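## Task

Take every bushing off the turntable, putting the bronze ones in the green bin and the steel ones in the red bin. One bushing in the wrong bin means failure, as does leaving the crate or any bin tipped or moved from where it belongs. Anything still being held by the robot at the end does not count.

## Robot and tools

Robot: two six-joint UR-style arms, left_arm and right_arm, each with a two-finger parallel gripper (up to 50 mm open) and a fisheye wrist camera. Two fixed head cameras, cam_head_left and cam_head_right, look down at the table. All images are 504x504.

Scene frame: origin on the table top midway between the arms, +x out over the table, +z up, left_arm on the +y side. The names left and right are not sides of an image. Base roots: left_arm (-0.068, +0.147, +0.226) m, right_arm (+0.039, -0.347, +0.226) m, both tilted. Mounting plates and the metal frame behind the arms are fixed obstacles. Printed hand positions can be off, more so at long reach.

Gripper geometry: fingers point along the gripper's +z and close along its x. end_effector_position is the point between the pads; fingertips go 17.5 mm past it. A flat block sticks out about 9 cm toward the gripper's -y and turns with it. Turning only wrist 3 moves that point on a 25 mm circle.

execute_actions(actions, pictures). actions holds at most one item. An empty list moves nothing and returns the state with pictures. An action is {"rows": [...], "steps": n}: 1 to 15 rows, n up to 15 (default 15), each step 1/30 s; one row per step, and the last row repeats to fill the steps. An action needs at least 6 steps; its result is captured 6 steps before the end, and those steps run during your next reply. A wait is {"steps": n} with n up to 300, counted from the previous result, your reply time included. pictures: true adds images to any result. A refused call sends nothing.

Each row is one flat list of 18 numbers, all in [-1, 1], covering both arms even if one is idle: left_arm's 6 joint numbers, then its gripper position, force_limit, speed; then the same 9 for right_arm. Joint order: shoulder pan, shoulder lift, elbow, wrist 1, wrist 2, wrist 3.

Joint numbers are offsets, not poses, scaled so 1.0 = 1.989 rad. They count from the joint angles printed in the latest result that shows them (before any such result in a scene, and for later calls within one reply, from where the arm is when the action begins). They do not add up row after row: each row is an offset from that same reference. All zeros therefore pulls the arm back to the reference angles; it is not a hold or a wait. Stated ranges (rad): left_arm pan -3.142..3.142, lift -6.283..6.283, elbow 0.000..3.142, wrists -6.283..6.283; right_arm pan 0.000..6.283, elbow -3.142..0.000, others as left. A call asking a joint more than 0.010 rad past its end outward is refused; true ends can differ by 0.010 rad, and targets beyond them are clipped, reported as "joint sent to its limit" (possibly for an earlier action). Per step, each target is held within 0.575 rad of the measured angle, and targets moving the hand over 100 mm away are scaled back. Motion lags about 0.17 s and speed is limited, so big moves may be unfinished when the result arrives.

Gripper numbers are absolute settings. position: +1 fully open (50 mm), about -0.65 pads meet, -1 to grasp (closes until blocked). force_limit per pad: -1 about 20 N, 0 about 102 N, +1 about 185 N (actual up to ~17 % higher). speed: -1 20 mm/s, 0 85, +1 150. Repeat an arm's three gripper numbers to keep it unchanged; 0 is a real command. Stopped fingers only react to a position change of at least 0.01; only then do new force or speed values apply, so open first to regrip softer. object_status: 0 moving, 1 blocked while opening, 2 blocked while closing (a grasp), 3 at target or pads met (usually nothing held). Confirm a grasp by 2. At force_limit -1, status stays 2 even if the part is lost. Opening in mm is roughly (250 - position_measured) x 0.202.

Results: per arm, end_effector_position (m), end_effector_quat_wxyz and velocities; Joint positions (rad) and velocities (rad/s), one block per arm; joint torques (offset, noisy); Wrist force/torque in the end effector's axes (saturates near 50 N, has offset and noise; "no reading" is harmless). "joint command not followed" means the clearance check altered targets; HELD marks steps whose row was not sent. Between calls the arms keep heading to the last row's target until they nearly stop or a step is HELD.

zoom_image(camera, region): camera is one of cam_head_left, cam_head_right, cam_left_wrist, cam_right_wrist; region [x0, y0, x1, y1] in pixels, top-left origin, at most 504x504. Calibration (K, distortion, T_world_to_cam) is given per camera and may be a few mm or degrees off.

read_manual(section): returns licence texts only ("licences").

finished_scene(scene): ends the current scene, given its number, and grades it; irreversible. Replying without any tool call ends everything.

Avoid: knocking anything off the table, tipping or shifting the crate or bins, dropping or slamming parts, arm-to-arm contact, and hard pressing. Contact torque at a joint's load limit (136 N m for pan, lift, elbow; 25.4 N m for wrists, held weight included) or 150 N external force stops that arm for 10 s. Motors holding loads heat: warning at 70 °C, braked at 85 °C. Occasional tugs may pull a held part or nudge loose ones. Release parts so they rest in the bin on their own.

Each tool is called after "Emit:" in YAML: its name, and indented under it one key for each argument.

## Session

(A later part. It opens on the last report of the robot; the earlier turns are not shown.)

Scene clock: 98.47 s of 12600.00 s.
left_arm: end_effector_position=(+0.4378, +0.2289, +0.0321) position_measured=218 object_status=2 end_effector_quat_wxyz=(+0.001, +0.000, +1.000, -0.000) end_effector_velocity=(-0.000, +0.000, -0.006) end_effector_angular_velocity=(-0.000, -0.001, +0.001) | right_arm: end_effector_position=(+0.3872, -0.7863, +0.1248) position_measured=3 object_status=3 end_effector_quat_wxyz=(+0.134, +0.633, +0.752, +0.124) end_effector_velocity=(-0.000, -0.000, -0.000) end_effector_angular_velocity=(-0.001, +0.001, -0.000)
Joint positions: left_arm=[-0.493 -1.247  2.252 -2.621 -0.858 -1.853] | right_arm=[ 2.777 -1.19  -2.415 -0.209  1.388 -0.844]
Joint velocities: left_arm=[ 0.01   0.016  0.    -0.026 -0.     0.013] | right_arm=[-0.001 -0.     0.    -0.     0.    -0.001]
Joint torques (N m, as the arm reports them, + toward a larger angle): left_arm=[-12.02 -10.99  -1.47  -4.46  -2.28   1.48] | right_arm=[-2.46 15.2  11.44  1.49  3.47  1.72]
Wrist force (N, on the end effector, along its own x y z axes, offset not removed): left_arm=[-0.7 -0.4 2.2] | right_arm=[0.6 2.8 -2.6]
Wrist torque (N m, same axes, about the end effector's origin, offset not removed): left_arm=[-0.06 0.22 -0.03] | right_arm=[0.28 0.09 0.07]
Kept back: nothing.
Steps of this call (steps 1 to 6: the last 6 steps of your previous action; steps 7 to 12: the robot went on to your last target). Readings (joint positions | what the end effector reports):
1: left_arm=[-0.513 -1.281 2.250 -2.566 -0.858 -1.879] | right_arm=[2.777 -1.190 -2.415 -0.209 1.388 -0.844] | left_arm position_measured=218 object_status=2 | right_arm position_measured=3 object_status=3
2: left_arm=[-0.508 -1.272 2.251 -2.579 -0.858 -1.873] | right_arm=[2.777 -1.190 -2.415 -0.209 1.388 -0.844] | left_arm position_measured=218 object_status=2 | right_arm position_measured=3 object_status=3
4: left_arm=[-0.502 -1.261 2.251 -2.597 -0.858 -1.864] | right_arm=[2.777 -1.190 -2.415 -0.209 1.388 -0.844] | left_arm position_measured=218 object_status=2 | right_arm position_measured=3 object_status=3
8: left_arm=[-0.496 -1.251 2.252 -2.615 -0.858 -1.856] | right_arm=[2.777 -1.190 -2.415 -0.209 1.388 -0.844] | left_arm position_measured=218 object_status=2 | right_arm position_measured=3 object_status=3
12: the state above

Emit:
execute_actions:
  actions:
    - {"rows":[[0.0006,0.0012,0,-0.0014,0,0.0009,-0.1,-0.4,0.5,0,0,0,0,0,0,1,0,0]],"steps":10}

Emit:
execute_actions:
  actions:
    - {"rows":[[-0.007,-0.012,-0.0006,0.019,0,-0.009,-0.1,-0.4,0.5,0,0,0,0,0,0,1,0,0],[-0.018,-0.03,-0.0015,0.047,0,-0.023,-0.1,-0.4,0.5,0,0,0,0,0,0,1,0,0],[-0.031,-0.052,-0.0026,0.082,0.0002,-0.041,-0.1,-0.4,0.5,0,0,0,0,0,0,1,0,0],[-0.0442,-0.0746,-0.0037,0.1165,0.0003,-0.0584,-0.1,-0.4,0.5,0,0,0,0,0,0,1,0,0],[-0.059,-0.096,-0.01,0.157,-0.001,-0.078,-0.1,-0.4,0.5,0,0,0,0,0,0,1,0,0],[-0.074,-0.116,-0.017,0.197,-0.002,-0.097,-0.1,-0.4,0.5,0,0,0,0,0,0,1,0,0],[-0.087,-0.134,-0.023,0.232,-0.003,-0.114,-0.1,-0.4,0.5,0,0,0,0,0,0,1,0,0],[-0.0971,-0.1487,-0.0282,0.2603,-0.0037,-0.1279,-0.1,-0.4,0.5,0,0,0,0,0,0,1,0,0]],"steps":15}
  pictures: true

Scene clock: 99.00 s of 12600.00 s.
left_arm: end_effector_position=(+0.4377, +0.2289, +0.0312) position_measured=167 object_status=0 end_effector_quat_wxyz=(+0.001, +0.001, +1.000, -0.000) end_effector_velocity=(+0.000, -0.001, -0.000) end_effector_angular_velocity=(-0.000, +0.000, -0.002) | right_arm: end_effector_position=(+0.3872, -0.7863, +0.1248) position_measured=3 object_status=3 end_effector_quat_wxyz=(+0.134, +0.633, +0.752, +0.124) end_effector_velocity=(+0.001, +0.000, +0.000) end_effector_angular_velocity=(+0.000, -0.001, +0.003)
Joint positions: left_arm=[-0.492 -1.245  2.252 -2.624 -0.858 -1.851] | right_arm=[ 2.777 -1.19  -2.415 -0.209  1.388 -0.844]
Joint velocities: left_arm=[-0.     0.002 -0.001  0.    -0.     0.001] | right_arm=[ 0.002 -0.001  0.001  0.001  0.001 -0.001]
Joint torques (N m, as the arm reports them, + toward a larger angle): left_arm=[-11.65 -11.83  -4.84  -2.16  -2.27   1.56] | right_arm=[-1.78 15.13 11.82  1.54  3.47  1.79]
Wrist force (N, on the end effector, along its own x y z axes, offset not removed): left_arm=[-0.9 -1.4 -0.4] | right_arm=[3.0 -0.3 -0.7]
Wrist torque (N m, same axes, about the end effector's origin, offset not removed): left_arm=[-0.28 0.25 -0.05] | right_arm=[-0.14 -0.32 0.15]
Steps of this call (steps 1 to 12: the robot went on to your last target; steps 13 to 16: the first 4 steps of this action). Readings (joint positions | what the end effector reports):
13: left_arm=[-0.492 -1.245 2.252 -2.624 -0.858 -1.851] | right_arm=[2.777 -1.190 -2.415 -0.209 1.388 -0.844] | left_arm position_measured=212 object_status=0 | right_arm position_measured=3 object_status=3
14: left_arm=[-0.492 -1.245 2.252 -2.624 -0.858 -1.851] | right_arm=[2.777 -1.190 -2.415 -0.209 1.388 -0.844] | left_arm position_measured=193 object_status=0 | right_arm position_measured=3 object_status=3
16: the state above

Scene clock: 99.50 s of 12600.00 s.
left_arm: end_effector_position=(+0.4468, +0.2251, +0.0997) position_measured=167 object_status=3 end_effector_quat_wxyz=(+0.008, -0.005, +1.000, -0.005) end_effector_velocity=(+0.030, -0.009, +0.438) end_effector_angular_velocity=(-0.045, -0.052, +0.042) | right_arm: end_effector_position=(+0.3872, -0.7863, +0.1248) position_measured=3 object_status=3 end_effector_quat_wxyz=(+0.134, +0.633, +0.752, +0.124) end_effector_velocity=(+0.000, -0.000, +0.000) end_effector_angular_velocity=(+0.000, -0.001, -0.003)
Joint positions: left_arm=[-0.593 -1.399  2.229 -2.381 -0.861 -1.98 ] | right_arm=[ 2.777 -1.19  -2.415 -0.209  1.388 -0.844]
Joint velocities: left_arm=[-0.638 -0.951 -0.228  1.641 -0.033 -0.827] | right_arm=[-0.001  0.001  0.     0.     0.001  0.002]
Joint torques (N m, as the arm reports them, + toward a larger angle): left_arm=[-33.99 -39.32 -26.38   3.63  -2.13  -3.82] | right_arm=[-2.26 15.79 11.64  1.48  3.43  1.65]
Wrist force (N, on the end effector, along its own x y z axes, offset not removed): left_arm=[-3.1 -1.6 0.2] | right_arm=[-1.5 0.4 6.7]
Wrist torque (N m, same axes, about the end effector's origin, offset not removed): left_arm=[-0.31 0.58 0.02] | right_arm=[0.18 0.22 -0.08]
Steps of this call (steps 1 to 6: the last 6 steps of your previous action; steps 7 to 15: the first 9 steps of this action, its rows measured from where the robot was after step 6). Readings (joint positions | what the end effector reports):
6: left_arm=[-0.492 -1.245 2.252 -2.624 -0.858 -1.851] | right_arm=[2.777 -1.190 -2.415 -0.209 1.388 -0.844] | left_arm position_measured=167 object_status=0 | right_arm position_measured=3 object_status=3
7: left_arm=[-0.492 -1.245 2.252 -2.624 -0.858 -1.851] | right_arm=[2.777 -1.190 -2.415 -0.209 1.388 -0.844] | left_arm position_measured=167 object_status=3 | right_arm position_measured=3 object_status=3
8: left_arm=[-0.494 -1.247 2.252 -2.620 -0.858 -1.853] | right_arm=[2.777 -1.190 -2.415 -0.209 1.388 -0.844] | left_arm position_measured=167 object_status=3 | right_arm position_measured=3 object_status=3
10: left_arm=[-0.506 -1.266 2.251 -2.592 -0.858 -1.868] | right_arm=[2.777 -1.190 -2.415 -0.209 1.388 -0.844] | left_arm position_measured=167 object_status=3 | right_arm position_measured=3 object_status=3
14: left_arm=[-0.571 -1.367 2.237 -2.436 -0.860 -1.952] | right_arm=[2.777 -1.190 -2.415 -0.209 1.388 -0.844] | left_arm position_measured=167 object_status=3 | right_arm position_measured=3 object_status=3
15: the state above
camera_calibration (this result's frames):
cam_left_wrist: T_world_to_cam=[[-0.998596, 0.043849, -0.0297192, 0.443813], [0.0359994, 0.973346, 0.226497, -0.249198], [0.0388587, 0.225109, -0.973558, 0.174597], [0, 0, 0, 1]] pos_world=[0.445376, 0.183792, 0.239613]
cam_right_wrist: T_world_to_cam=[[-0.195885, 0.979786, -0.0405897, 0.850497], [0.770676, 0.179409, 0.61145, -0.234369], [0.606372, 0.0884925, -0.790242, 0.0819956], [0, 0, 0, 1]] pos_world=[0.297502, -0.798513, 0.242622]

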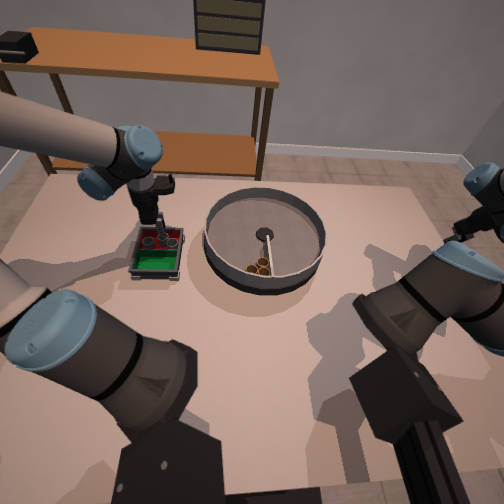

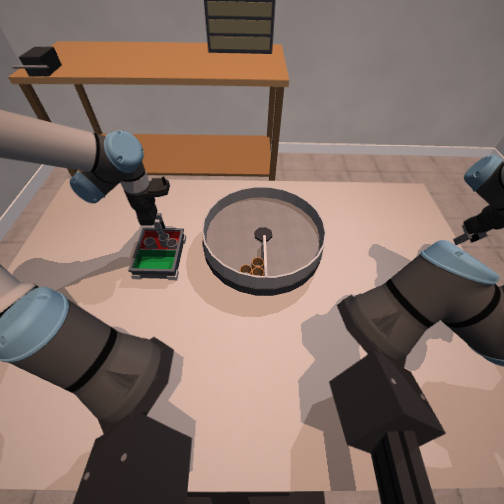

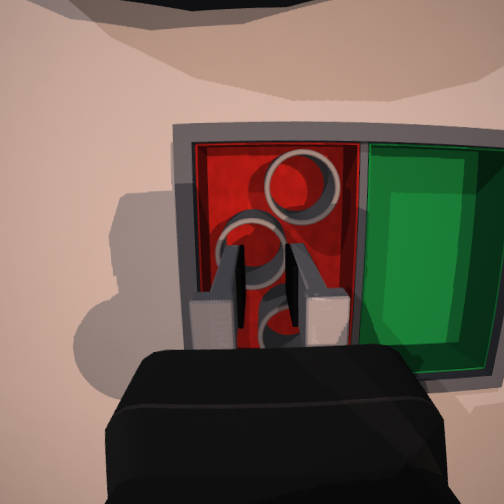

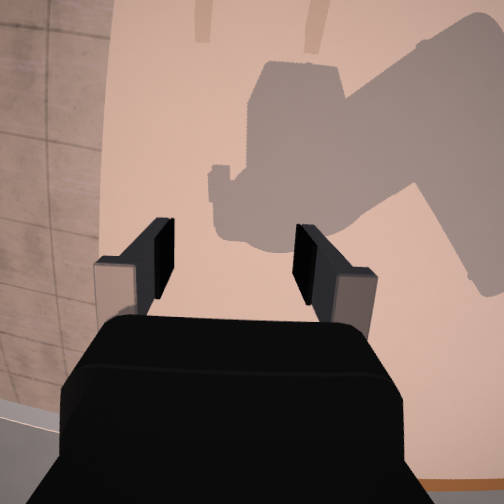

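Emit:
execute_actions:
  actions:
    - {"rows":[[-0.059,-0.059,-0.0163,0.135,-0.006,-0.078,0.142,-0.4,0.5,0,0,0,0,0,0,1,0,0],[-0.079,-0.039,-0.016,0.129,-0.013,-0.102,0.142,-0.4,0.5,0,0,0,0,0,0,1,0,0],[-0.107,-0.012,-0.0156,0.121,-0.021,-0.136,0.142,-0.4,0.5,0,0,0,0,0,0,1,0,0],[-0.141,0.021,-0.015,0.112,-0.032,-0.175,0.142,-0.4,0.5,0,0,0,0,0,0,1,0,0],[-0.174,0.053,-0.0146,0.103,-0.042,-0.214,0.142,-0.4,0.5,0,0,0,0,0,0,1,0,0],[-0.207,0.085,-0.014,0.094,-0.052,-0.254,0.142,-0.4,0.5,0,0,0,0,0,0,1,0,0],[-0.238,0.115,-0.0136,0.086,-0.061,-0.29,0.142,-0.4,0.5,0,0,0,0,0,0,1,0,0],[-0.263,0.14,-0.0132,0.079,-0.069,-0.32,0.142,-0.4,0.5,0,0,0,0,0,0,1,0,0],[-0.284,0.159,-0.0129,0.073,-0.075,-0.344,0.142,-0.4,0.5,0,0,0,0,0,0,1,0,0],[-0.3014,0.1767,-0.0126,0.068,-0.0809,-0.3655,0.142,-0.4,0.5,0,0,0,0,0,0,1,0,0]],"steps":15}

Emit:
execute_actions:
  actions:
    - {"steps":24}
  pictures: true

Emit:
zoom_image:
  camera: "cam_left_wrist"
  region: [100, 60, 460, 360]

Scene clock: 101.27 s of 12600.00 s.
left_arm: end_effector_position=(+0.4300, +0.1335, +0.1625) position_measured=131 object_status=3 end_effector_quat_wxyz=(-0.001, +0.003, +1.000, -0.012) end_effector_velocity=(-0.086, -0.473, +0.011) end_effector_angular_velocity=(-0.063, +0.024, -0.033) | right_arm: end_effector_position=(+0.3872, -0.7863, +0.1248) position_measured=3 object_status=3 end_effector_quat_wxyz=(+0.134, +0.633, +0.752, +0.124) end_effector_velocity=(-0.001, +0.001, -0.001) end_effector_angular_velocity=(+0.001, +0.002, +0.001)
Joint positions: left_arm=[-0.824 -1.405  2.198 -2.147 -0.911 -2.268] | right_arm=[ 2.777 -1.19  -2.415 -0.209  1.388 -0.844]
Joint velocities: left_arm=[-0.708  0.688  0.013 -0.194 -0.217 -0.825] | right_arm=[-0.001 -0.    -0.002 -0.     0.001 -0.001]
Joint torques (N m, as the arm reports them, + toward a larger angle): left_arm=[-40.83   4.88  -7.19  -4.61  -2.94  -3.57] | right_arm=[-2.28 15.38 12.32  1.44  3.44  1.65]
Wrist force (N, on the end effector, along its own x y z axes, offset not removed): left_arm=[-2.3 -0.8 0.4] | right_arm=[1.3 -0.7 -3.0]
Wrist torque (N m, same axes, about the end effector's origin, offset not removed): left_arm=[-0.17 0.47 0.06] | right_arm=[-0.21 -0.02 -0.10]
Steps of this call (steps 1 to 6: the last 6 steps of your previous action; steps 7 to 30: the robot went on to your last target; steps 31 to 44: nothing new was sent; steps 45 to 53: the first 9 steps of this action). Readings (joint positions | what the end effector reports):
45: left_arm=[-0.685 -1.540 2.196 -2.106 -0.866 -2.105] | right_arm=[2.777 -1.190 -2.415 -0.209 1.388 -0.844] | left_arm position_measured=161 object_status=0 | right_arm position_measured=3 object_status=3
46: left_arm=[-0.688 -1.538 2.196 -2.107 -0.867 -2.108] | right_arm=[2.777 -1.190 -2.415 -0.209 1.388 -0.844] | left_arm position_measured=143 object_status=0 | right_arm position_measured=3 object_status=3
48: left_arm=[-0.709 -1.517 2.196 -2.114 -0.874 -2.133] | right_arm=[2.777 -1.190 -2.415 -0.209 1.388 -0.844] | left_arm position_measured=131 object_status=0 | right_arm position_measured=3 object_status=3
52: left_arm=[-0.800 -1.428 2.198 -2.140 -0.903 -2.240] | right_arm=[2.777 -1.190 -2.415 -0.209 1.388 -0.844] | left_arm position_measured=131 object_status=0 | right_arm position_measured=3 object_status=3
53: the state above

Scene clock: 102.07 s of 12600.00 s.
left_arm: end_effector_position=(+0.3365, -0.0738, +0.1602) position_measured=131 object_status=3 end_effector_quat_wxyz=(+0.000, -0.000, +1.000, -0.001) end_effector_velocity=(-0.009, -0.011, -0.001) end_effector_angular_velocity=(+0.006, -0.002, +0.002) | right_arm: end_effector_position=(+0.3872, -0.7863, +0.1248) position_measured=3 object_status=3 end_effector_quat_wxyz=(+0.134, +0.633, +0.752, +0.124) end_effector_velocity=(-0.000, +0.000, -0.000) end_effector_angular_velocity=(-0.001, +0.001, +0.002)
Joint positions: left_arm=[-1.189 -1.051  2.204 -2.245 -1.021 -2.703] | right_arm=[ 2.777 -1.19  -2.415 -0.209  1.388 -0.844]
Joint velocities: left_arm=[-0.024  0.024 -0.    -0.006 -0.007 -0.03 ] | right_arm=[ 0.    -0.    -0.     0.    -0.001 -0.002]
Joint torques (N m, as the arm reports them, + toward a larger angle): left_arm=[-33.67  -8.16  -8.15  -4.55  -2.16  -1.44] | right_arm=[-2.11 15.38 12.09  1.44  3.33  1.77]
Wrist force (N, on the end effector, along its own x y z axes, offset not removed): left_arm=[-1.3 -1.3 1.2] | right_arm=[-0.6 -1.4 -1.7]
Wrist torque (N m, same axes, about the end effector's origin, offset not removed): left_arm=[-0.21 0.26 -0.05] | right_arm=[-0.21 0.33 0.34]
Kept back: nothing.
Steps of this call (steps 1 to 6: the last 6 steps of your previous action; steps 7 to 24: the robot went on to your last target). Readings (joint positions | what the end effector reports):
1: left_arm=[-0.848 -1.382 2.199 -2.153 -0.918 -2.297] | right_arm=[2.777 -1.190 -2.415 -0.209 1.388 -0.844] | left_arm position_measured=131 object_status=3 | right_arm position_measured=3 object_status=3
2: left_arm=[-0.872 -1.358 2.199 -2.160 -0.926 -2.325] | right_arm=[2.777 -1.190 -2.415 -0.209 1.388 -0.844] | left_arm position_measured=131 object_status=3 | right_arm position_measured=3 object_status=3
4: left_arm=[-0.921 -1.311 2.200 -2.174 -0.941 -2.383] | right_arm=[2.777 -1.190 -2.415 -0.209 1.388 -0.844] | left_arm position_measured=131 object_status=3 | right_arm position_measured=3 object_status=3
8: left_arm=[-1.022 -1.213 2.202 -2.202 -0.972 -2.503] | right_arm=[2.777 -1.190 -2.415 -0.209 1.388 -0.844] | left_arm position_measured=131 object_status=3 | right_arm position_measured=3 object_status=3
24: the state above
camera_calibration (this result's frames):
cam_left_wrist: T_world_to_cam=[[-0.998453, 0.0536937, -0.014471, 0.346827], [0.0488319, 0.971058, 0.233801, 0.02631], [0.0266058, 0.232732, -0.972177, 0.309526], [0, 0, 0, 1]] pos_world=[0.33677, -0.116208, 0.299782]
cam_right_wrist: T_world_to_cam=[[-0.195885, 0.979786, -0.0405896, 0.850497], [0.770676, 0.179409, 0.61145, -0.234369], [0.606372, 0.0884925, -0.790242, 0.0819954], [0, 0, 0, 1]] pos_world=[0.297502, -0.798513, 0.242622]

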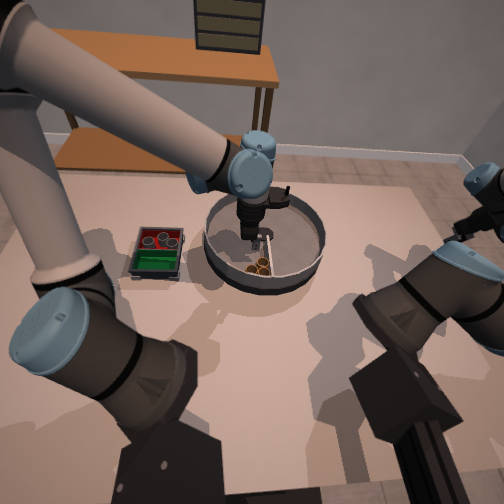

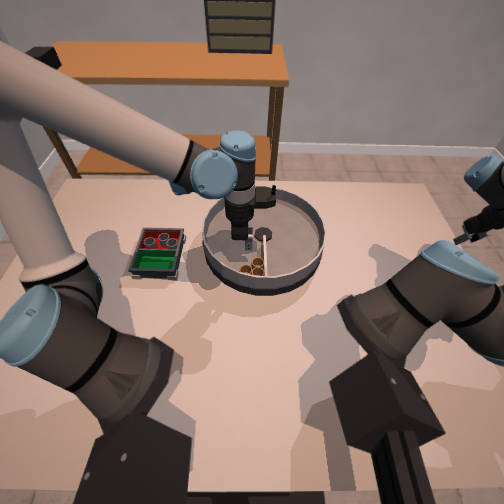

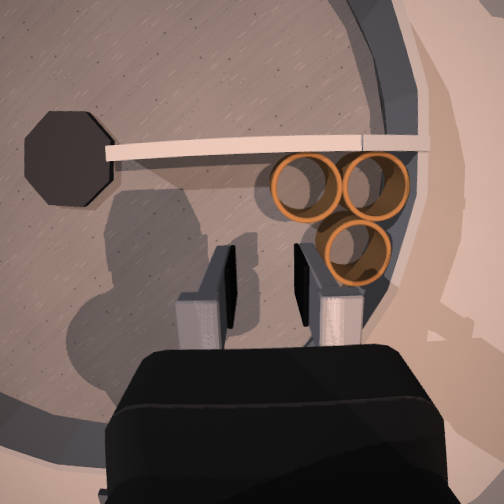

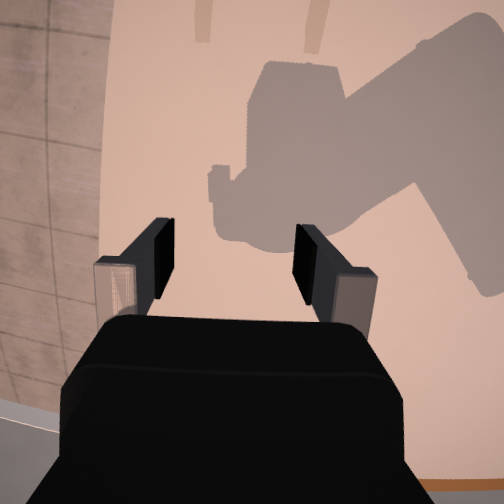

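Region (100, 60, 460, 360) of cam_left_wrist's 504x504 image, scaled by 1.400, with more detail than that image has.

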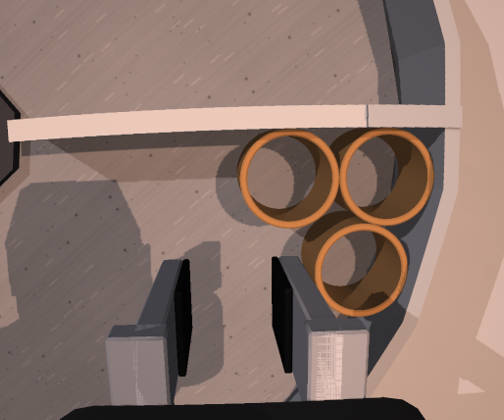

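Emit:
execute_actions:
  actions:
    - {"rows":[[0.0,0.015,-0.001,-0.013,0.0,0.0,0.142,-0.4,0.5,0,0,0,0,0,0,1,0,0],[0.002,0.037,-0.003,-0.034,0.001,0.002,0.142,-0.4,0.5,0,0,0,0,0,0,1,0,0],[0.004,0.06,-0.0055,-0.056,0.0023,0.0045,0.142,-0.4,0.5,0,0,0,0,0,0,1,0,0],[0.0064,0.0793,-0.0075,-0.0749,0.0033,0.0065,0.142,-0.4,0.5,0,0,0,0,0,0,1,0,0]],"steps":12}

Emit:
execute_actions:
  actions:
    - {"steps":14}
  pictures: true

Emit:
zoom_image:
  camera: "cam_left_wrist"
  region: [140, 140, 400, 360]

Scene clock: 104.13 s of 12600.00 s.
left_arm: end_effector_position=(+0.3335, -0.0895, +0.1411) position_measured=131 object_status=3 end_effector_quat_wxyz=(+0.000, -0.000, +1.000, -0.000) end_effector_velocity=(-0.028, -0.132, -0.189) end_effector_angular_velocity=(+0.012, +0.004, -0.006) | right_arm: end_effector_position=(+0.3872, -0.7863, +0.1248) position_measured=3 object_status=3 end_effector_quat_wxyz=(+0.134, +0.633, +0.752, +0.124) end_effector_velocity=(+0.000, +0.000, +0.000) end_effector_angular_velocity=(+0.000, -0.000, -0.000)
Joint positions: left_arm=[-1.185 -0.981  2.197 -2.31  -1.019 -2.699] | right_arm=[ 2.777 -1.19  -2.415 -0.209  1.388 -0.844]
Joint velocities: left_arm=[ 0.063  0.648 -0.06  -0.608  0.031  0.064] | right_arm=[ 0.001  0.001 -0.    -0.    -0.     0.001]
Joint torques (N m, as the arm reports them, + toward a larger angle): left_arm=[-18.39 -10.5  -29.88  -5.71   1.64   1.65] | right_arm=[-2.45 15.08 12.03  1.42  3.35  1.73]
Wrist force (N, on the end effector, along its own x y z axes, offset not removed): left_arm=[-1.6 -1.5 0.6] | right_arm=[4.6 -1.0 -1.1]
Wrist torque (N m, same axes, about the end effector's origin, offset not removed): left_arm=[-0.25 0.37 -0.11] | right_arm=[-0.21 -0.84 -0.06]
Steps of this call (steps 1 to 30: the robot went on to your last target; steps 31 to 56: nothing new was sent; steps 57 to 62: the first 6 steps of this action). Readings (joint positions | what the end effector reports):
57: left_arm=[-1.192 -1.048 2.204 -2.246 -1.022 -2.707] | right_arm=[2.777 -1.190 -2.415 -0.209 1.388 -0.844] | left_arm position_measured=131 object_status=3 | right_arm position_measured=3 object_status=3
58: left_arm=[-1.192 -1.045 2.204 -2.249 -1.022 -2.707] | right_arm=[2.777 -1.190 -2.415 -0.209 1.388 -0.844] | left_arm position_measured=131 object_status=3 | right_arm position_measured=3 object_status=3
60: left_arm=[-1.189 -1.023 2.202 -2.270 -1.021 -2.704] | right_arm=[2.777 -1.190 -2.415 -0.209 1.388 -0.844] | left_arm position_measured=131 object_status=3 | right_arm position_measured=3 object_status=3
62: the state above

Scene clock: 104.60 s of 12600.00 s.
left_arm: end_effector_position=(+0.3294, -0.1064, +0.1159) position_measured=131 object_status=3 end_effector_quat_wxyz=(+0.001, -0.000, +1.000, -0.000) end_effector_velocity=(-0.002, -0.003, -0.006) end_effector_angular_velocity=(+0.001, +0.000, -0.001) | right_arm: end_effector_position=(+0.3872, -0.7863, +0.1248) position_measured=3 object_status=3 end_effector_quat_wxyz=(+0.134, +0.633, +0.752, +0.124) end_effector_velocity=(-0.000, +0.001, -0.001) end_effector_angular_velocity=(+0.002, +0.001, +0.002)
Joint positions: left_arm=[-1.176 -0.896  2.189 -2.392 -1.015 -2.691] | right_arm=[ 2.777 -1.19  -2.415 -0.209  1.388 -0.844]
Joint velocities: left_arm=[ 0.001  0.019 -0.001 -0.017  0.001  0.002] | right_arm=[ 0.001 -0.001 -0.001 -0.001  0.001 -0.   ]
Joint torques (N m, as the arm reports them, + toward a larger angle): left_arm=[-20.3  -12.49 -26.98  -4.43   1.47   1.59] | right_arm=[-1.93 15.36 11.49  1.49  3.39  1.72]
Wrist force (N, on the end effector, along its own x y z axes, offset not removed): left_arm=[-1.3 -1.7 0.0] | right_arm=[0.3 -1.8 1.1]
Wrist torque (N m, same axes, about the end effector's origin, offset not removed): left_arm=[-0.29 0.30 -0.07] | right_arm=[-0.17 0.12 0.08]
Kept back: nothing.
Steps of this call (steps 1 to 6: the last 6 steps of your previous action; steps 7 to 14: the robot went on to your last target). Readings (joint positions | what the end effector reports):
1: left_arm=[-1.183 -0.961 2.196 -2.329 -1.018 -2.697] | right_arm=[2.777 -1.190 -2.415 -0.209 1.388 -0.844] | left_arm position_measured=131 object_status=3 | right_arm position_measured=3 object_status=3
2: left_arm=[-1.181 -0.946 2.194 -2.344 -1.017 -2.696] | right_arm=[2.777 -1.190 -2.415 -0.209 1.388 -0.844] | left_arm position_measured=131 object_status=3 | right_arm position_measured=3 object_status=3
4: left_arm=[-1.179 -0.925 2.192 -2.364 -1.016 -2.694] | right_arm=[2.777 -1.190 -2.415 -0.209 1.388 -0.844] | left_arm position_measured=131 object_status=3 | right_arm position_measured=3 object_status=3
8: left_arm=[-1.177 -0.904 2.190 -2.384 -1.015 -2.692] | right_arm=[2.777 -1.190 -2.415 -0.209 1.388 -0.844] | left_arm position_measured=131 object_status=3 | right_arm position_measured=3 object_status=3
14: the state above
camera_calibration (this result's frames):
cam_left_wrist: T_world_to_cam=[[-0.998444, 0.053759, -0.0147919, 0.340908], [0.0487952, 0.970838, 0.234719, 0.0685568], [0.0269788, 0.233632, -0.971951, 0.274124], [0, 0, 0, 1]] pos_world=[0.329637, -0.148929, 0.255386]
cam_right_wrist: T_world_to_cam=[[-0.195885, 0.979786, -0.0405896, 0.850497], [0.770676, 0.179409, 0.61145, -0.234369], [0.606372, 0.0884924, -0.790242, 0.0819954], [0, 0, 0, 1]] pos_world=[0.297502, -0.798513, 0.242622]

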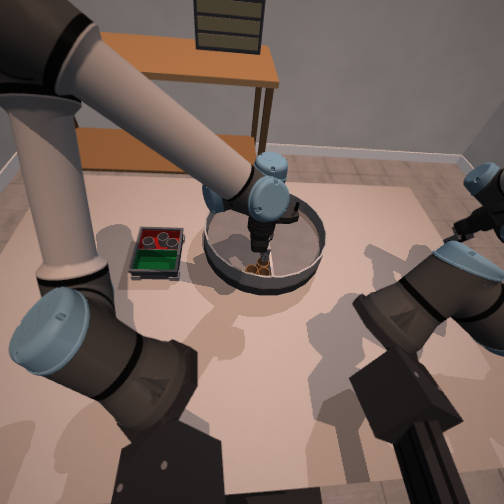

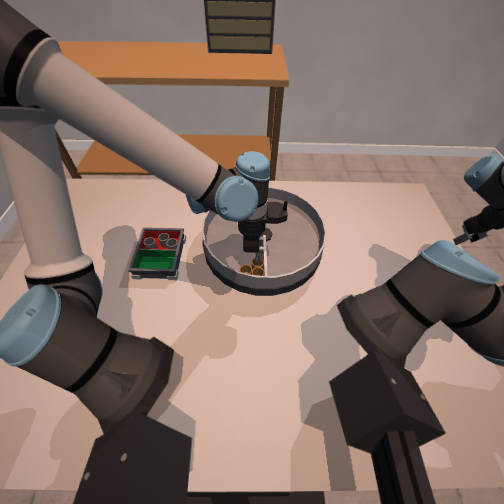

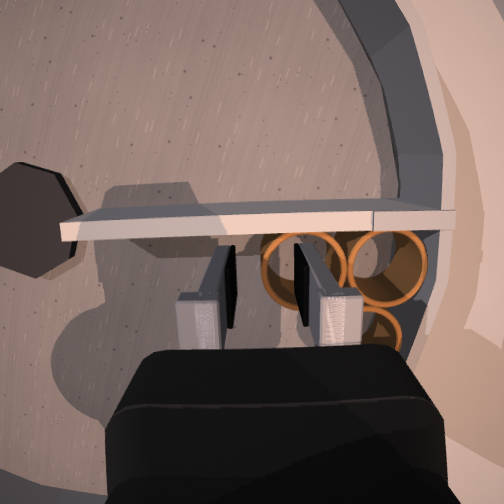

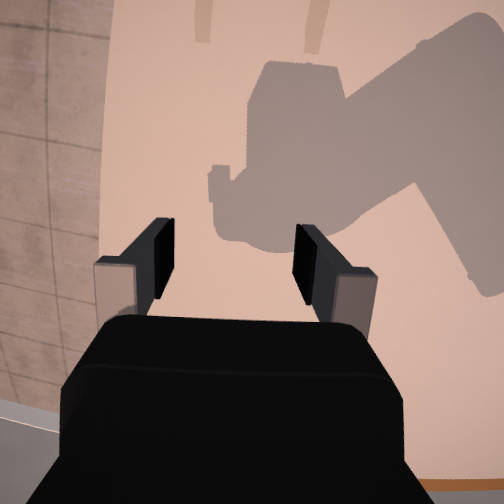

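Region (140, 140, 400, 360) of cam_left_wrist's 504x504 image, scaled by 1.938, with more detail than that image has; it fills the top 426 rows of this view, and the rest is white.

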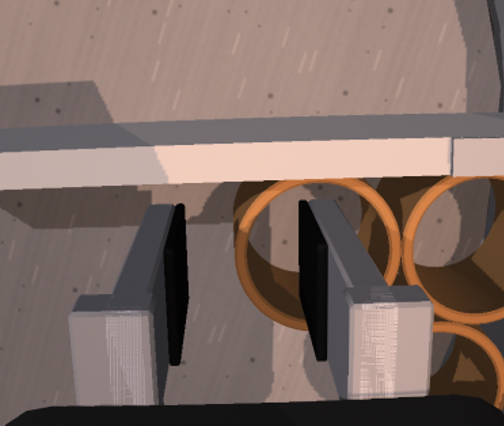

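Emit:
execute_actions:
  actions:
    - {"rows":[[0.004,0.009,0.003,-0.014,0.002,0.005,0.142,-0.4,0.5,0,0,0,0,0,0,1,0,0],[0.011,0.022,0.005,-0.032,0.005,0.012,0.142,-0.4,0.5,0,0,0,0,0,0,1,0,0],[0.018,0.035,0.0065,-0.051,0.008,0.019,0.142,-0.4,0.5,0,0,0,0,0,0,1,0,0],[0.0226,0.0451,0.0075,-0.0653,0.0103,0.0246,0.142,-0.4,0.5,0,0,0,0,0,0,1,0,0]],"steps":12}

Emit:
execute_actions:
  actions:
    - {"steps":12}

Scene clock: 105.50 s of 12600.00 s.
left_arm: end_effector_position=(+0.3284, -0.1063, +0.0956) position_measured=131 object_status=3 end_effector_quat_wxyz=(+0.000, +0.001, +1.000, +0.001) end_effector_velocity=(-0.006, -0.006, -0.159) end_effector_angular_velocity=(-0.006, -0.002, +0.002) | right_arm: end_effector_position=(+0.3872, -0.7863, +0.1248) position_measured=3 object_status=3 end_effector_quat_wxyz=(+0.134, +0.633, +0.752, +0.124) end_effector_velocity=(-0.000, -0.001, +0.000) end_effector_angular_velocity=(-0.001, -0.000, -0.001)
Joint positions: left_arm=[-1.155 -0.853  2.197 -2.452 -1.005 -2.667] | right_arm=[ 2.777 -1.19  -2.415 -0.209  1.388 -0.844]
Joint velocities: left_arm=[ 0.173  0.351  0.054 -0.511  0.077  0.186] | right_arm=[-0.001  0.     0.001  0.     0.    -0.001]
Joint torques (N m, as the arm reports them, + toward a larger angle): left_arm=[-18.6  -15.35  -6.84  -5.56   1.84   1.7 ] | right_arm=[-2.3  14.94 11.91  1.51  3.38  1.61]
Wrist force (N, on the end effector, along its own x y z axes, offset not removed): left_arm=[-0.7 -0.8 2.6] | right_arm=[1.5 -0.5 1.6]
Wrist torque (N m, same axes, about the end effector's origin, offset not removed): left_arm=[-0.04 0.24 -0.09] | right_arm=[-0.17 0.09 0.15]
Steps of this call (steps 1 to 21: the robot went on to your last target; steps 22 to 27: the first 6 steps of this action). Readings (joint positions | what the end effector reports):
22: left_arm=[-1.176 -0.893 2.189 -2.394 -1.014 -2.690] | right_arm=[2.777 -1.190 -2.415 -0.209 1.388 -0.844] | left_arm position_measured=131 object_status=3 | right_arm position_measured=3 object_status=3
23: left_arm=[-1.175 -0.892 2.190 -2.397 -1.014 -2.689] | right_arm=[2.777 -1.190 -2.415 -0.209 1.388 -0.844] | left_arm position_measured=131 object_status=3 | right_arm position_measured=3 object_status=3
25: left_arm=[-1.168 -0.878 2.193 -2.417 -1.010 -2.681] | right_arm=[2.777 -1.190 -2.415 -0.209 1.388 -0.844] | left_arm position_measured=131 object_status=3 | right_arm position_measured=3 object_status=3
27: the state above

Scene clock: 105.90 s of 12600.00 s.
left_arm: end_effector_position=(+0.3277, -0.1069, +0.0755) position_measured=131 object_status=3 end_effector_quat_wxyz=(+0.001, +0.001, +1.000, -0.000) end_effector_velocity=(-0.001, +0.001, -0.008) end_effector_angular_velocity=(+0.001, +0.000, -0.001) | right_arm: end_effector_position=(+0.3872, -0.7863, +0.1248) position_measured=3 object_status=3 end_effector_quat_wxyz=(+0.134, +0.633, +0.752, +0.124) end_effector_velocity=(-0.000, +0.000, +0.000) end_effector_angular_velocity=(+0.001, -0.001, -0.000)
Joint positions: left_arm=[-1.133 -0.808  2.204 -2.519 -0.995 -2.643] | right_arm=[ 2.777 -1.19  -2.415 -0.209  1.388 -0.844]
Joint velocities: left_arm=[ 0.008  0.017  0.004 -0.024  0.004  0.009] | right_arm=[-0.001  0.001 -0.     0.     0.001  0.   ]
Joint torques (N m, as the arm reports them, + toward a larger angle): left_arm=[-19.69 -15.58  -4.66  -4.56   1.65   1.6 ] | right_arm=[-2.26 14.97 11.19  1.48  3.28  1.75]
Wrist force (N, on the end effector, along its own x y z axes, offset not removed): left_arm=[-1.5 -1.5 1.5] | right_arm=[3.7 -0.2 -0.8]
Wrist torque (N m, same axes, about the end effector's origin, offset not removed): left_arm=[-0.30 0.34 -0.05] | right_arm=[0.05 -0.48 -0.07]
Kept back: nothing.
Steps of this call (steps 1 to 6: the last 6 steps of your previous action; steps 7 to 12: the robot went on to your last target). Readings (joint positions | what the end effector reports):
1: left_arm=[-1.150 -0.843 2.199 -2.468 -1.002 -2.662] | right_arm=[2.777 -1.190 -2.415 -0.209 1.388 -0.844] | left_arm position_measured=131 object_status=3 | right_arm position_measured=3 object_status=3
2: left_arm=[-1.145 -0.834 2.200 -2.480 -1.000 -2.657] | right_arm=[2.777 -1.190 -2.415 -0.209 1.388 -0.844] | left_arm position_measured=131 object_status=3 | right_arm position_measured=3 object_status=3
4: left_arm=[-1.140 -0.823 2.202 -2.497 -0.998 -2.651] | right_arm=[2.777 -1.190 -2.415 -0.209 1.388 -0.844] | left_arm position_measured=131 object_status=3 | right_arm position_measured=3 object_status=3
8: left_arm=[-1.134 -0.812 2.203 -2.513 -0.995 -2.645] | right_arm=[2.777 -1.190 -2.415 -0.209 1.388 -0.844] | left_arm position_measured=131 object_status=3 | right_arm position_measured=3 object_status=3
12: the state above

Emit:
execute_actions:
  actions:
    - {"rows":[[0.001,0.0009,0,-0.0014,0.0002,0.0005,-1,-0.4,0.2,0,0,0,0,0,0,1,0,0]],"steps":15}

Emit:
execute_actions:
  actions:
    - {"steps":7}

Scene clock: 106.40 s of 12600.00 s.
left_arm: end_effector_position=(+0.3277, -0.1064, +0.0743) position_measured=210 object_status=0 end_effector_quat_wxyz=(+0.000, +0.000, +1.000, +0.000) end_effector_velocity=(-0.001, -0.000, -0.000) end_effector_angular_velocity=(-0.002, +0.005, +0.000) | right_arm: end_effector_position=(+0.3872, -0.7863, +0.1248) position_measured=3 object_status=3 end_effector_quat_wxyz=(+0.134, +0.633, +0.752, +0.124) end_effector_velocity=(-0.000, +0.000, +0.000) end_effector_angular_velocity=(-0.000, -0.000, +0.001)
Joint positions: left_arm=[-1.131 -0.806  2.204 -2.521 -0.994 -2.642] | right_arm=[ 2.777 -1.19  -2.415 -0.209  1.388 -0.844]
Joint velocities: left_arm=[ 0.    -0.    -0.     0.001 -0.005 -0.   ] | right_arm=[ 0.     0.001 -0.001 -0.    -0.    -0.001]
Joint torques (N m, as the arm reports them, + toward a larger angle): left_arm=[-33.81 -17.55 -42.95 -13.51  -9.77  -1.02] | right_arm=[-1.76 15.65 11.93  1.5   3.38  1.73]
Wrist force (N, on the end effector, along its own x y z axes, offset not removed): left_arm=[3.2 50.0 -34.1] | right_arm=[1.4 -0.4 0.1]
Wrist torque (N m, same axes, about the end effector's origin, offset not removed): left_arm=[-2.20 0.48 1.18] | right_arm=[-0.07 -0.22 0.01]
Steps of this call (steps 1 to 6: the robot went on to your last target; steps 7 to 15: the first 9 steps of this action). Readings (joint positions | what the end effector reports):
7: left_arm=[-1.132 -0.806 2.204 -2.521 -0.994 -2.642] | right_arm=[2.777 -1.190 -2.415 -0.209 1.388 -0.844] | left_arm position_measured=136 object_status=0 | right_arm position_measured=3 object_status=3
8: left_arm=[-1.132 -0.806 2.204 -2.522 -0.994 -2.642] | right_arm=[2.777 -1.190 -2.415 -0.209 1.388 -0.844] | left_arm position_measured=152 object_status=0 | right_arm position_measured=3 object_status=3
10: left_arm=[-1.131 -0.806 2.204 -2.522 -0.994 -2.642] | right_arm=[2.777 -1.190 -2.415 -0.209 1.388 -0.844] | left_arm position_measured=184 object_status=0 | right_arm position_measured=3 object_status=3
14: left_arm=[-1.131 -0.806 2.204 -2.521 -0.994 -2.642] | right_arm=[2.777 -1.190 -2.415 -0.209 1.388 -0.844] | left_arm position_measured=210 object_status=0 | right_arm position_measured=3 object_status=3
15: the state above

Scene clock: 106.63 s of 12600.00 s.
left_arm: end_effector_position=(+0.3278, -0.1066, +0.0744) position_measured=210 object_status=2 end_effector_quat_wxyz=(+0.000, +0.000, +1.000, +0.000) end_effector_velocity=(+0.001, -0.001, +0.001) end_effector_angular_velocity=(-0.002, -0.001, +0.001) | right_arm: end_effector_position=(+0.3872, -0.7863, +0.1248) position_measured=3 object_status=3 end_effector_quat_wxyz=(+0.134, +0.633, +0.752, +0.124) end_effector_velocity=(-0.000, +0.000, -0.001) end_effector_angular_velocity=(+0.001, +0.002, +0.001)
Joint positions: left_arm=[-1.131 -0.806  2.204 -2.521 -0.994 -2.642] | right_arm=[ 2.777 -1.19  -2.415 -0.209  1.388 -0.844]
Joint velocities: left_arm=[ 0.    -0.    -0.002 -0.001  0.     0.   ] | right_arm=[-0.001 -0.001 -0.    -0.001  0.    -0.001]
Joint torques (N m, as the arm reports them, + toward a larger angle): left_arm=[-38.23 -21.27 -52.97 -16.06 -10.19  -2.65] | right_arm=[-1.97 15.28 11.49  1.58  3.36  1.72]
Wrist force (N, on the end effector, along its own x y z axes, offset not removed): left_arm=[4.8 50.0 -27.6] | right_arm=[-2.0 -1.8 1.8]
Wrist torque (N m, same axes, about the end effector's origin, offset not removed): left_arm=[-2.04 0.26 1.20] | right_arm=[-0.30 0.60 0.11]
Kept back: nothing.
Steps of this call (steps 1 to 6: the last 6 steps of your previous action; step 7: the robot went on to your last target). Readings (joint positions | what the end effector reports):
1: left_arm=[-1.131 -0.806 2.204 -2.521 -0.994 -2.642] | right_arm=[2.777 -1.190 -2.415 -0.209 1.388 -0.844] | left_arm position_measured=210 object_status=0 | right_arm position_measured=3 object_status=3
2: left_arm=[-1.131 -0.806 2.204 -2.521 -0.994 -2.642] | right_arm=[2.777 -1.190 -2.415 -0.209 1.388 -0.844] | left_arm position_measured=210 object_status=0 | right_arm position_measured=3 object_status=3
4: left_arm=[-1.131 -0.806 2.204 -2.521 -0.994 -2.642] | right_arm=[2.777 -1.190 -2.415 -0.209 1.388 -0.844] | left_arm position_measured=210 object_status=2 | right_arm position_measured=3 object_status=3
7: the state above

Emit:
execute_actions:
  actions:
    - {"rows":[[0.0014,-0.003,0.0027,-0.0006,0.0006,0.0015,-1,-0.4,0.2,0,0,0,0,0,0,1,0,0]],"steps":12}

Emit:
execute_actions:
  actions:
    - {"steps":7}

Scene clock: 107.20 s of 12600.00 s.
left_arm: end_effector_position=(+0.3281, -0.1049, +0.0746) position_measured=215 object_status=0 end_effector_quat_wxyz=(+0.000, -0.000, +1.000, -0.000) end_effector_velocity=(+0.004, +0.011, +0.000) end_effector_angular_velocity=(+0.010, -0.015, -0.004) | right_arm: end_effector_position=(+0.3872, -0.7863, +0.1248) position_measured=3 object_status=3 end_effector_quat_wxyz=(+0.134, +0.633, +0.752, +0.124) end_effector_velocity=(+0.000, -0.000, -0.000) end_effector_angular_velocity=(-0.000, +0.001, +0.001)
Joint positions: left_arm=[-1.129 -0.81   2.207 -2.523 -0.994 -2.64 ] | right_arm=[ 2.777 -1.19  -2.415 -0.209  1.388 -0.844]
Joint velocities: left_arm=[ 0.007 -0.018  0.017 -0.     0.02   0.01 ] | right_arm=[-0.    -0.001  0.     0.    -0.    -0.001]
Joint torques (N m, as the arm reports them, + toward a larger angle): left_arm=[-28.74 -33.38 -18.23 -10.82  -2.71   0.93] | right_arm=[-2.05 14.93 12.41  1.4   3.22  1.72]
Wrist force (N, on the end effector, along its own x y z axes, offset not removed): left_arm=[4.6 29.1 2.0] | right_arm=[-0.5 -2.4 4.5]
Wrist torque (N m, same axes, about the end effector's origin, offset not removed): left_arm=[-0.52 0.26 0.54] | right_arm=[-0.48 0.11 0.36]
Steps of this call (steps 1 to 11: the robot went on to your last target; steps 12 to 17: the first 6 steps of this action). Readings (joint positions | what the end effector reports):
12: left_arm=[-1.131 -0.806 2.204 -2.522 -0.994 -2.642] | right_arm=[2.777 -1.190 -2.415 -0.209 1.388 -0.844] | left_arm position_measured=210 object_status=2 | right_arm position_measured=3 object_status=3
13: left_arm=[-1.130 -0.807 2.204 -2.522 -0.994 -2.642] | right_arm=[2.777 -1.190 -2.415 -0.209 1.388 -0.844] | left_arm position_measured=210 object_status=2 | right_arm position_measured=3 object_status=3
15: left_arm=[-1.129 -0.809 2.206 -2.522 -0.994 -2.641] | right_arm=[2.777 -1.190 -2.415 -0.209 1.388 -0.844] | left_arm position_measured=210 object_status=2 | right_arm position_measured=3 object_status=3
17: the state above

Scene clock: 107.43 s of 12600.00 s.
left_arm: end_effector_position=(+0.3281, -0.1039, +0.0746) position_measured=218 object_status=0 end_effector_quat_wxyz=(+0.000, +0.000, +1.000, -0.000) end_effector_velocity=(-0.001, +0.002, -0.000) end_effector_angular_velocity=(+0.001, +0.000, -0.001) | right_arm: end_effector_position=(+0.3872, -0.7863, +0.1248) position_measured=3 object_status=3 end_effector_quat_wxyz=(+0.134, +0.633, +0.752, +0.124) end_effector_velocity=(-0.000, +0.001, -0.001) end_effector_angular_velocity=(+0.001, +0.001, +0.001)
Joint positions: left_arm=[-1.128 -0.812  2.209 -2.523 -0.993 -2.639] | right_arm=[ 2.777 -1.19  -2.415 -0.209  1.388 -0.844]
Joint velocities: left_arm=[ 0.001 -0.002  0.004 -0.     0.001  0.001] | right_arm=[-0.    -0.001 -0.001  0.     0.    -0.001]
Joint torques (N m, as the arm reports them, + toward a larger angle): left_arm=[-28.13 -37.81 -13.73  -6.81  -0.24   0.96] | right_arm=[-2.14 14.98 11.82  1.53  3.39  1.8 ]
Wrist force (N, on the end effector, along its own x y z axes, offset not removed): left_arm=[1.9 18.5 4.1] | right_arm=[-2.2 2.0 -0.5]
Wrist torque (N m, same axes, about the end effector's origin, offset not removed): left_arm=[-0.32 0.29 0.34] | right_arm=[0.52 0.52 0.18]
Kept back: nothing.
Steps of this call (steps 1 to 6: the last 6 steps of your previous action; step 7: the robot went on to your last target). Readings (joint positions | what the end effector reports):
1: left_arm=[-1.129 -0.811 2.208 -2.523 -0.993 -2.640] | right_arm=[2.777 -1.190 -2.415 -0.209 1.388 -0.844] | left_arm position_measured=218 object_status=0 | right_arm position_measured=3 object_status=3
2: left_arm=[-1.128 -0.811 2.208 -2.523 -0.993 -2.640] | right_arm=[2.777 -1.190 -2.415 -0.209 1.388 -0.844] | left_arm position_measured=218 object_status=0 | right_arm position_measured=3 object_status=3
4: left_arm=[-1.128 -0.812 2.209 -2.523 -0.993 -2.639] | right_arm=[2.777 -1.190 -2.415 -0.209 1.388 -0.844] | left_arm position_measured=218 object_status=0 | right_arm position_measured=3 object_status=3
7: the state above

Emit:
execute_actions:
  actions:
    - {"rows":[[-0.003,-0.009,0.001,0.01,-0.002,-0.003,-1,-0.4,0.2,0,0,0,0,0,0,1,0,0],[-0.011,-0.024,-0.001,0.032,-0.005,-0.012,-1,-0.4,0.2,0,0,0,0,0,0,1,0,0],[-0.022,-0.045,-0.004,0.062,-0.01,-0.024,-1,-0.4,0.2,0,0,0,0,0,0,1,0,0],[-0.034,-0.067,-0.007,0.094,-0.015,-0.037,-1,-0.4,0.2,0,0,0,0,0,0,1,0,0],[-0.045,-0.087,-0.01,0.123,-0.02,-0.048,-1,-0.4,0.2,0,0,0,0,0,0,1,0,0],[-0.0543,-0.1038,-0.0123,0.1464,-0.024,-0.0573,-1,-0.4,0.2,0,0,0,0,0,0,1,0,0]],"steps":13}

Emit:
execute_actions:
  actions:
    - {"steps":8}
  pictures: true

Scene clock: 108.57 s of 12600.00 s.
left_arm: end_effector_position=(+0.3288, -0.1044, +0.1124) position_measured=218 object_status=2 end_effector_quat_wxyz=(+0.001, -0.002, +1.000, -0.003) end_effector_velocity=(-0.001, +0.002, +0.372) end_effector_angular_velocity=(-0.045, -0.024, +0.024) | right_arm: end_effector_position=(+0.3872, -0.7863, +0.1248) position_measured=3 object_status=3 end_effector_quat_wxyz=(+0.134, +0.633, +0.752, +0.124) end_effector_velocity=(+0.000, -0.000, +0.000) end_effector_angular_velocity=(-0.000, -0.000, +0.000)
Joint positions: left_arm=[-1.172 -0.894  2.2   -2.413 -1.013 -2.686] | right_arm=[ 2.777 -1.19  -2.415 -0.209  1.388 -0.844]
Joint velocities: left_arm=[-0.432 -0.793 -0.109  1.082 -0.191 -0.446] | right_arm=[-0.001 -0.     0.     0.     0.001 -0.001]
Joint torques (N m, as the arm reports them, + toward a larger angle): left_arm=[-60.49 -53.26 -47.5   -5.89  -7.63  -3.07] | right_arm=[-2.57 14.56 12.2   1.54  3.43  1.63]
Wrist force (N, on the end effector, along its own x y z axes, offset not removed): left_arm=[-2.2 38.1 11.8] | right_arm=[-2.1 -3.0 -1.8]
Wrist torque (N m, same axes, about the end effector's origin, offset not removed): left_arm=[-0.70 0.34 0.55] | right_arm=[-0.59 0.35 0.00]
Steps of this call (steps 1 to 15: the robot went on to your last target; steps 16 to 27: nothing new was sent; steps 28 to 34: the first 7 steps of this action). Readings (joint positions | what the end effector reports):
28: left_arm=[-1.128 -0.812 2.209 -2.523 -0.993 -2.639] | right_arm=[2.777 -1.190 -2.415 -0.209 1.388 -0.844] | left_arm position_measured=218 object_status=2 | right_arm position_measured=3 object_status=3
29: left_arm=[-1.128 -0.814 2.210 -2.521 -0.993 -2.640] | right_arm=[2.777 -1.190 -2.415 -0.209 1.388 -0.844] | left_arm position_measured=218 object_status=2 | right_arm position_measured=3 object_status=3
31: left_arm=[-1.137 -0.830 2.209 -2.500 -0.997 -2.649] | right_arm=[2.777 -1.190 -2.415 -0.209 1.388 -0.844] | left_arm position_measured=218 object_status=2 | right_arm position_measured=3 object_status=3
34: the state above

Scene clock: 108.83 s of 12600.00 s.
left_arm: end_effector_position=(+0.3252, -0.0979, +0.1606) position_measured=218 object_status=2 end_effector_quat_wxyz=(+0.001, -0.001, +1.000, -0.000) end_effector_velocity=(-0.007, +0.012, +0.054) end_effector_angular_velocity=(+0.011, +0.001, -0.005) | right_arm: end_effector_position=(+0.3872, -0.7863, +0.1248) position_measured=3 object_status=3 end_effector_quat_wxyz=(+0.134, +0.633, +0.752, +0.124) end_effector_velocity=(+0.000, -0.001, +0.001) end_effector_angular_velocity=(-0.001, -0.001, -0.002)
Joint positions: left_arm=[-1.228 -1.002  2.187 -2.256 -1.037 -2.744] | right_arm=[ 2.777 -1.19  -2.415 -0.209  1.388 -0.844]
Joint velocities: left_arm=[-0.063 -0.124 -0.015  0.184 -0.027 -0.066] | right_arm=[-0.001  0.001  0.001  0.    -0.     0.001]
Joint torques (N m, as the arm reports them, + toward a larger angle): left_arm=[-33.85 -28.2  -28.85  -0.37  -2.1   -1.67] | right_arm=[-2.1  14.89 12.29  1.53  3.45  1.72]
Wrist force (N, on the end effector, along its own x y z axes, offset not removed): left_arm=[-0.9 -1.5 1.5] | right_arm=[-0.3 -1.7 -1.2]
Wrist torque (N m, same axes, about the end effector's origin, offset not removed): left_arm=[-0.31 0.30 -0.08] | right_arm=[-0.25 0.17 -0.06]
Kept back: nothing.
Steps of this call (steps 1 to 6: the last 6 steps of your previous action; steps 7 to 8: the robot went on to your last target). Readings (joint positions | what the end effector reports):
1: left_arm=[-1.185 -0.920 2.197 -2.377 -1.019 -2.700] | right_arm=[2.777 -1.190 -2.415 -0.209 1.388 -0.844] | left_arm position_measured=218 object_status=2 | right_arm position_measured=3 object_status=3
2: left_arm=[-1.197 -0.942 2.194 -2.345 -1.024 -2.712] | right_arm=[2.777 -1.190 -2.415 -0.209 1.388 -0.844] | left_arm position_measured=218 object_status=2 | right_arm position_measured=3 object_status=3
4: left_arm=[-1.213 -0.973 2.190 -2.299 -1.031 -2.729] | right_arm=[2.777 -1.190 -2.415 -0.209 1.388 -0.844] | left_arm position_measured=218 object_status=2 | right_arm position_measured=3 object_status=3
8: the state above
camera_calibration (this result's frames):
cam_left_wrist: T_world_to_cam=[[-0.998472, 0.0528839, -0.0160287, 0.337039], [0.0476478, 0.970832, 0.234978, 0.0503838], [0.0279877, 0.233855, -0.971869, 0.315391], [0, 0, 0, 1]] pos_world=[0.325296, -0.140494, 0.300082]
cam_right_wrist: T_world_to_cam=[[-0.195885, 0.979786, -0.0405897, 0.850497], [0.770676, 0.179409, 0.61145, -0.234369], [0.606372, 0.0884925, -0.790242, 0.0819955], [0, 0, 0, 1]] pos_world=[0.297502, -0.798513, 0.242622]

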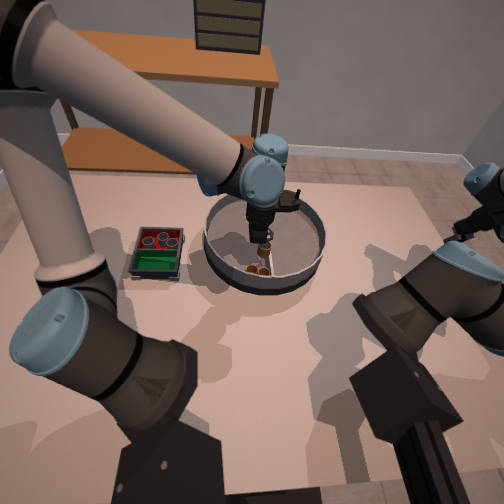

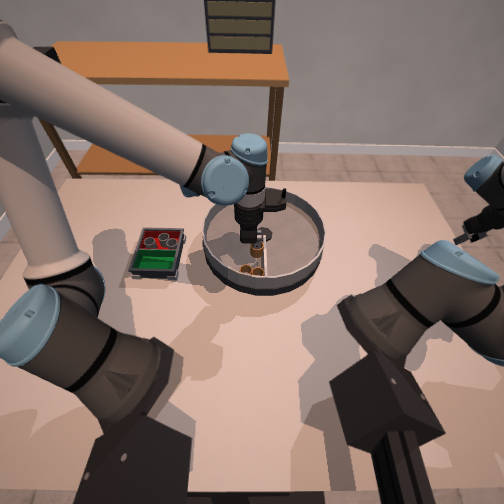

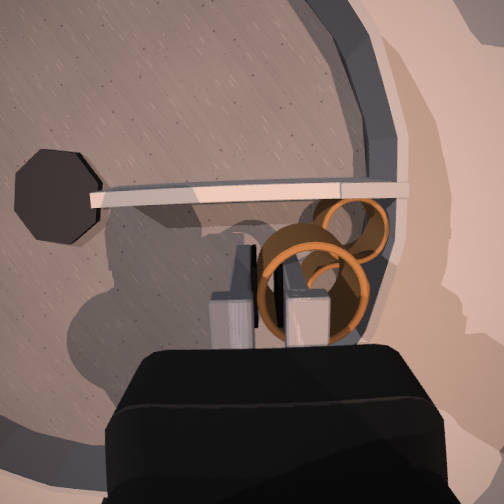

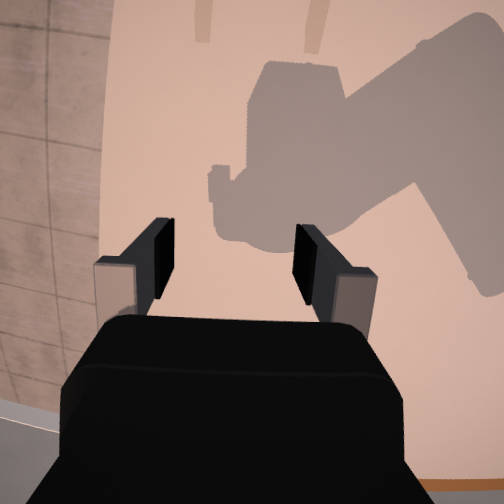

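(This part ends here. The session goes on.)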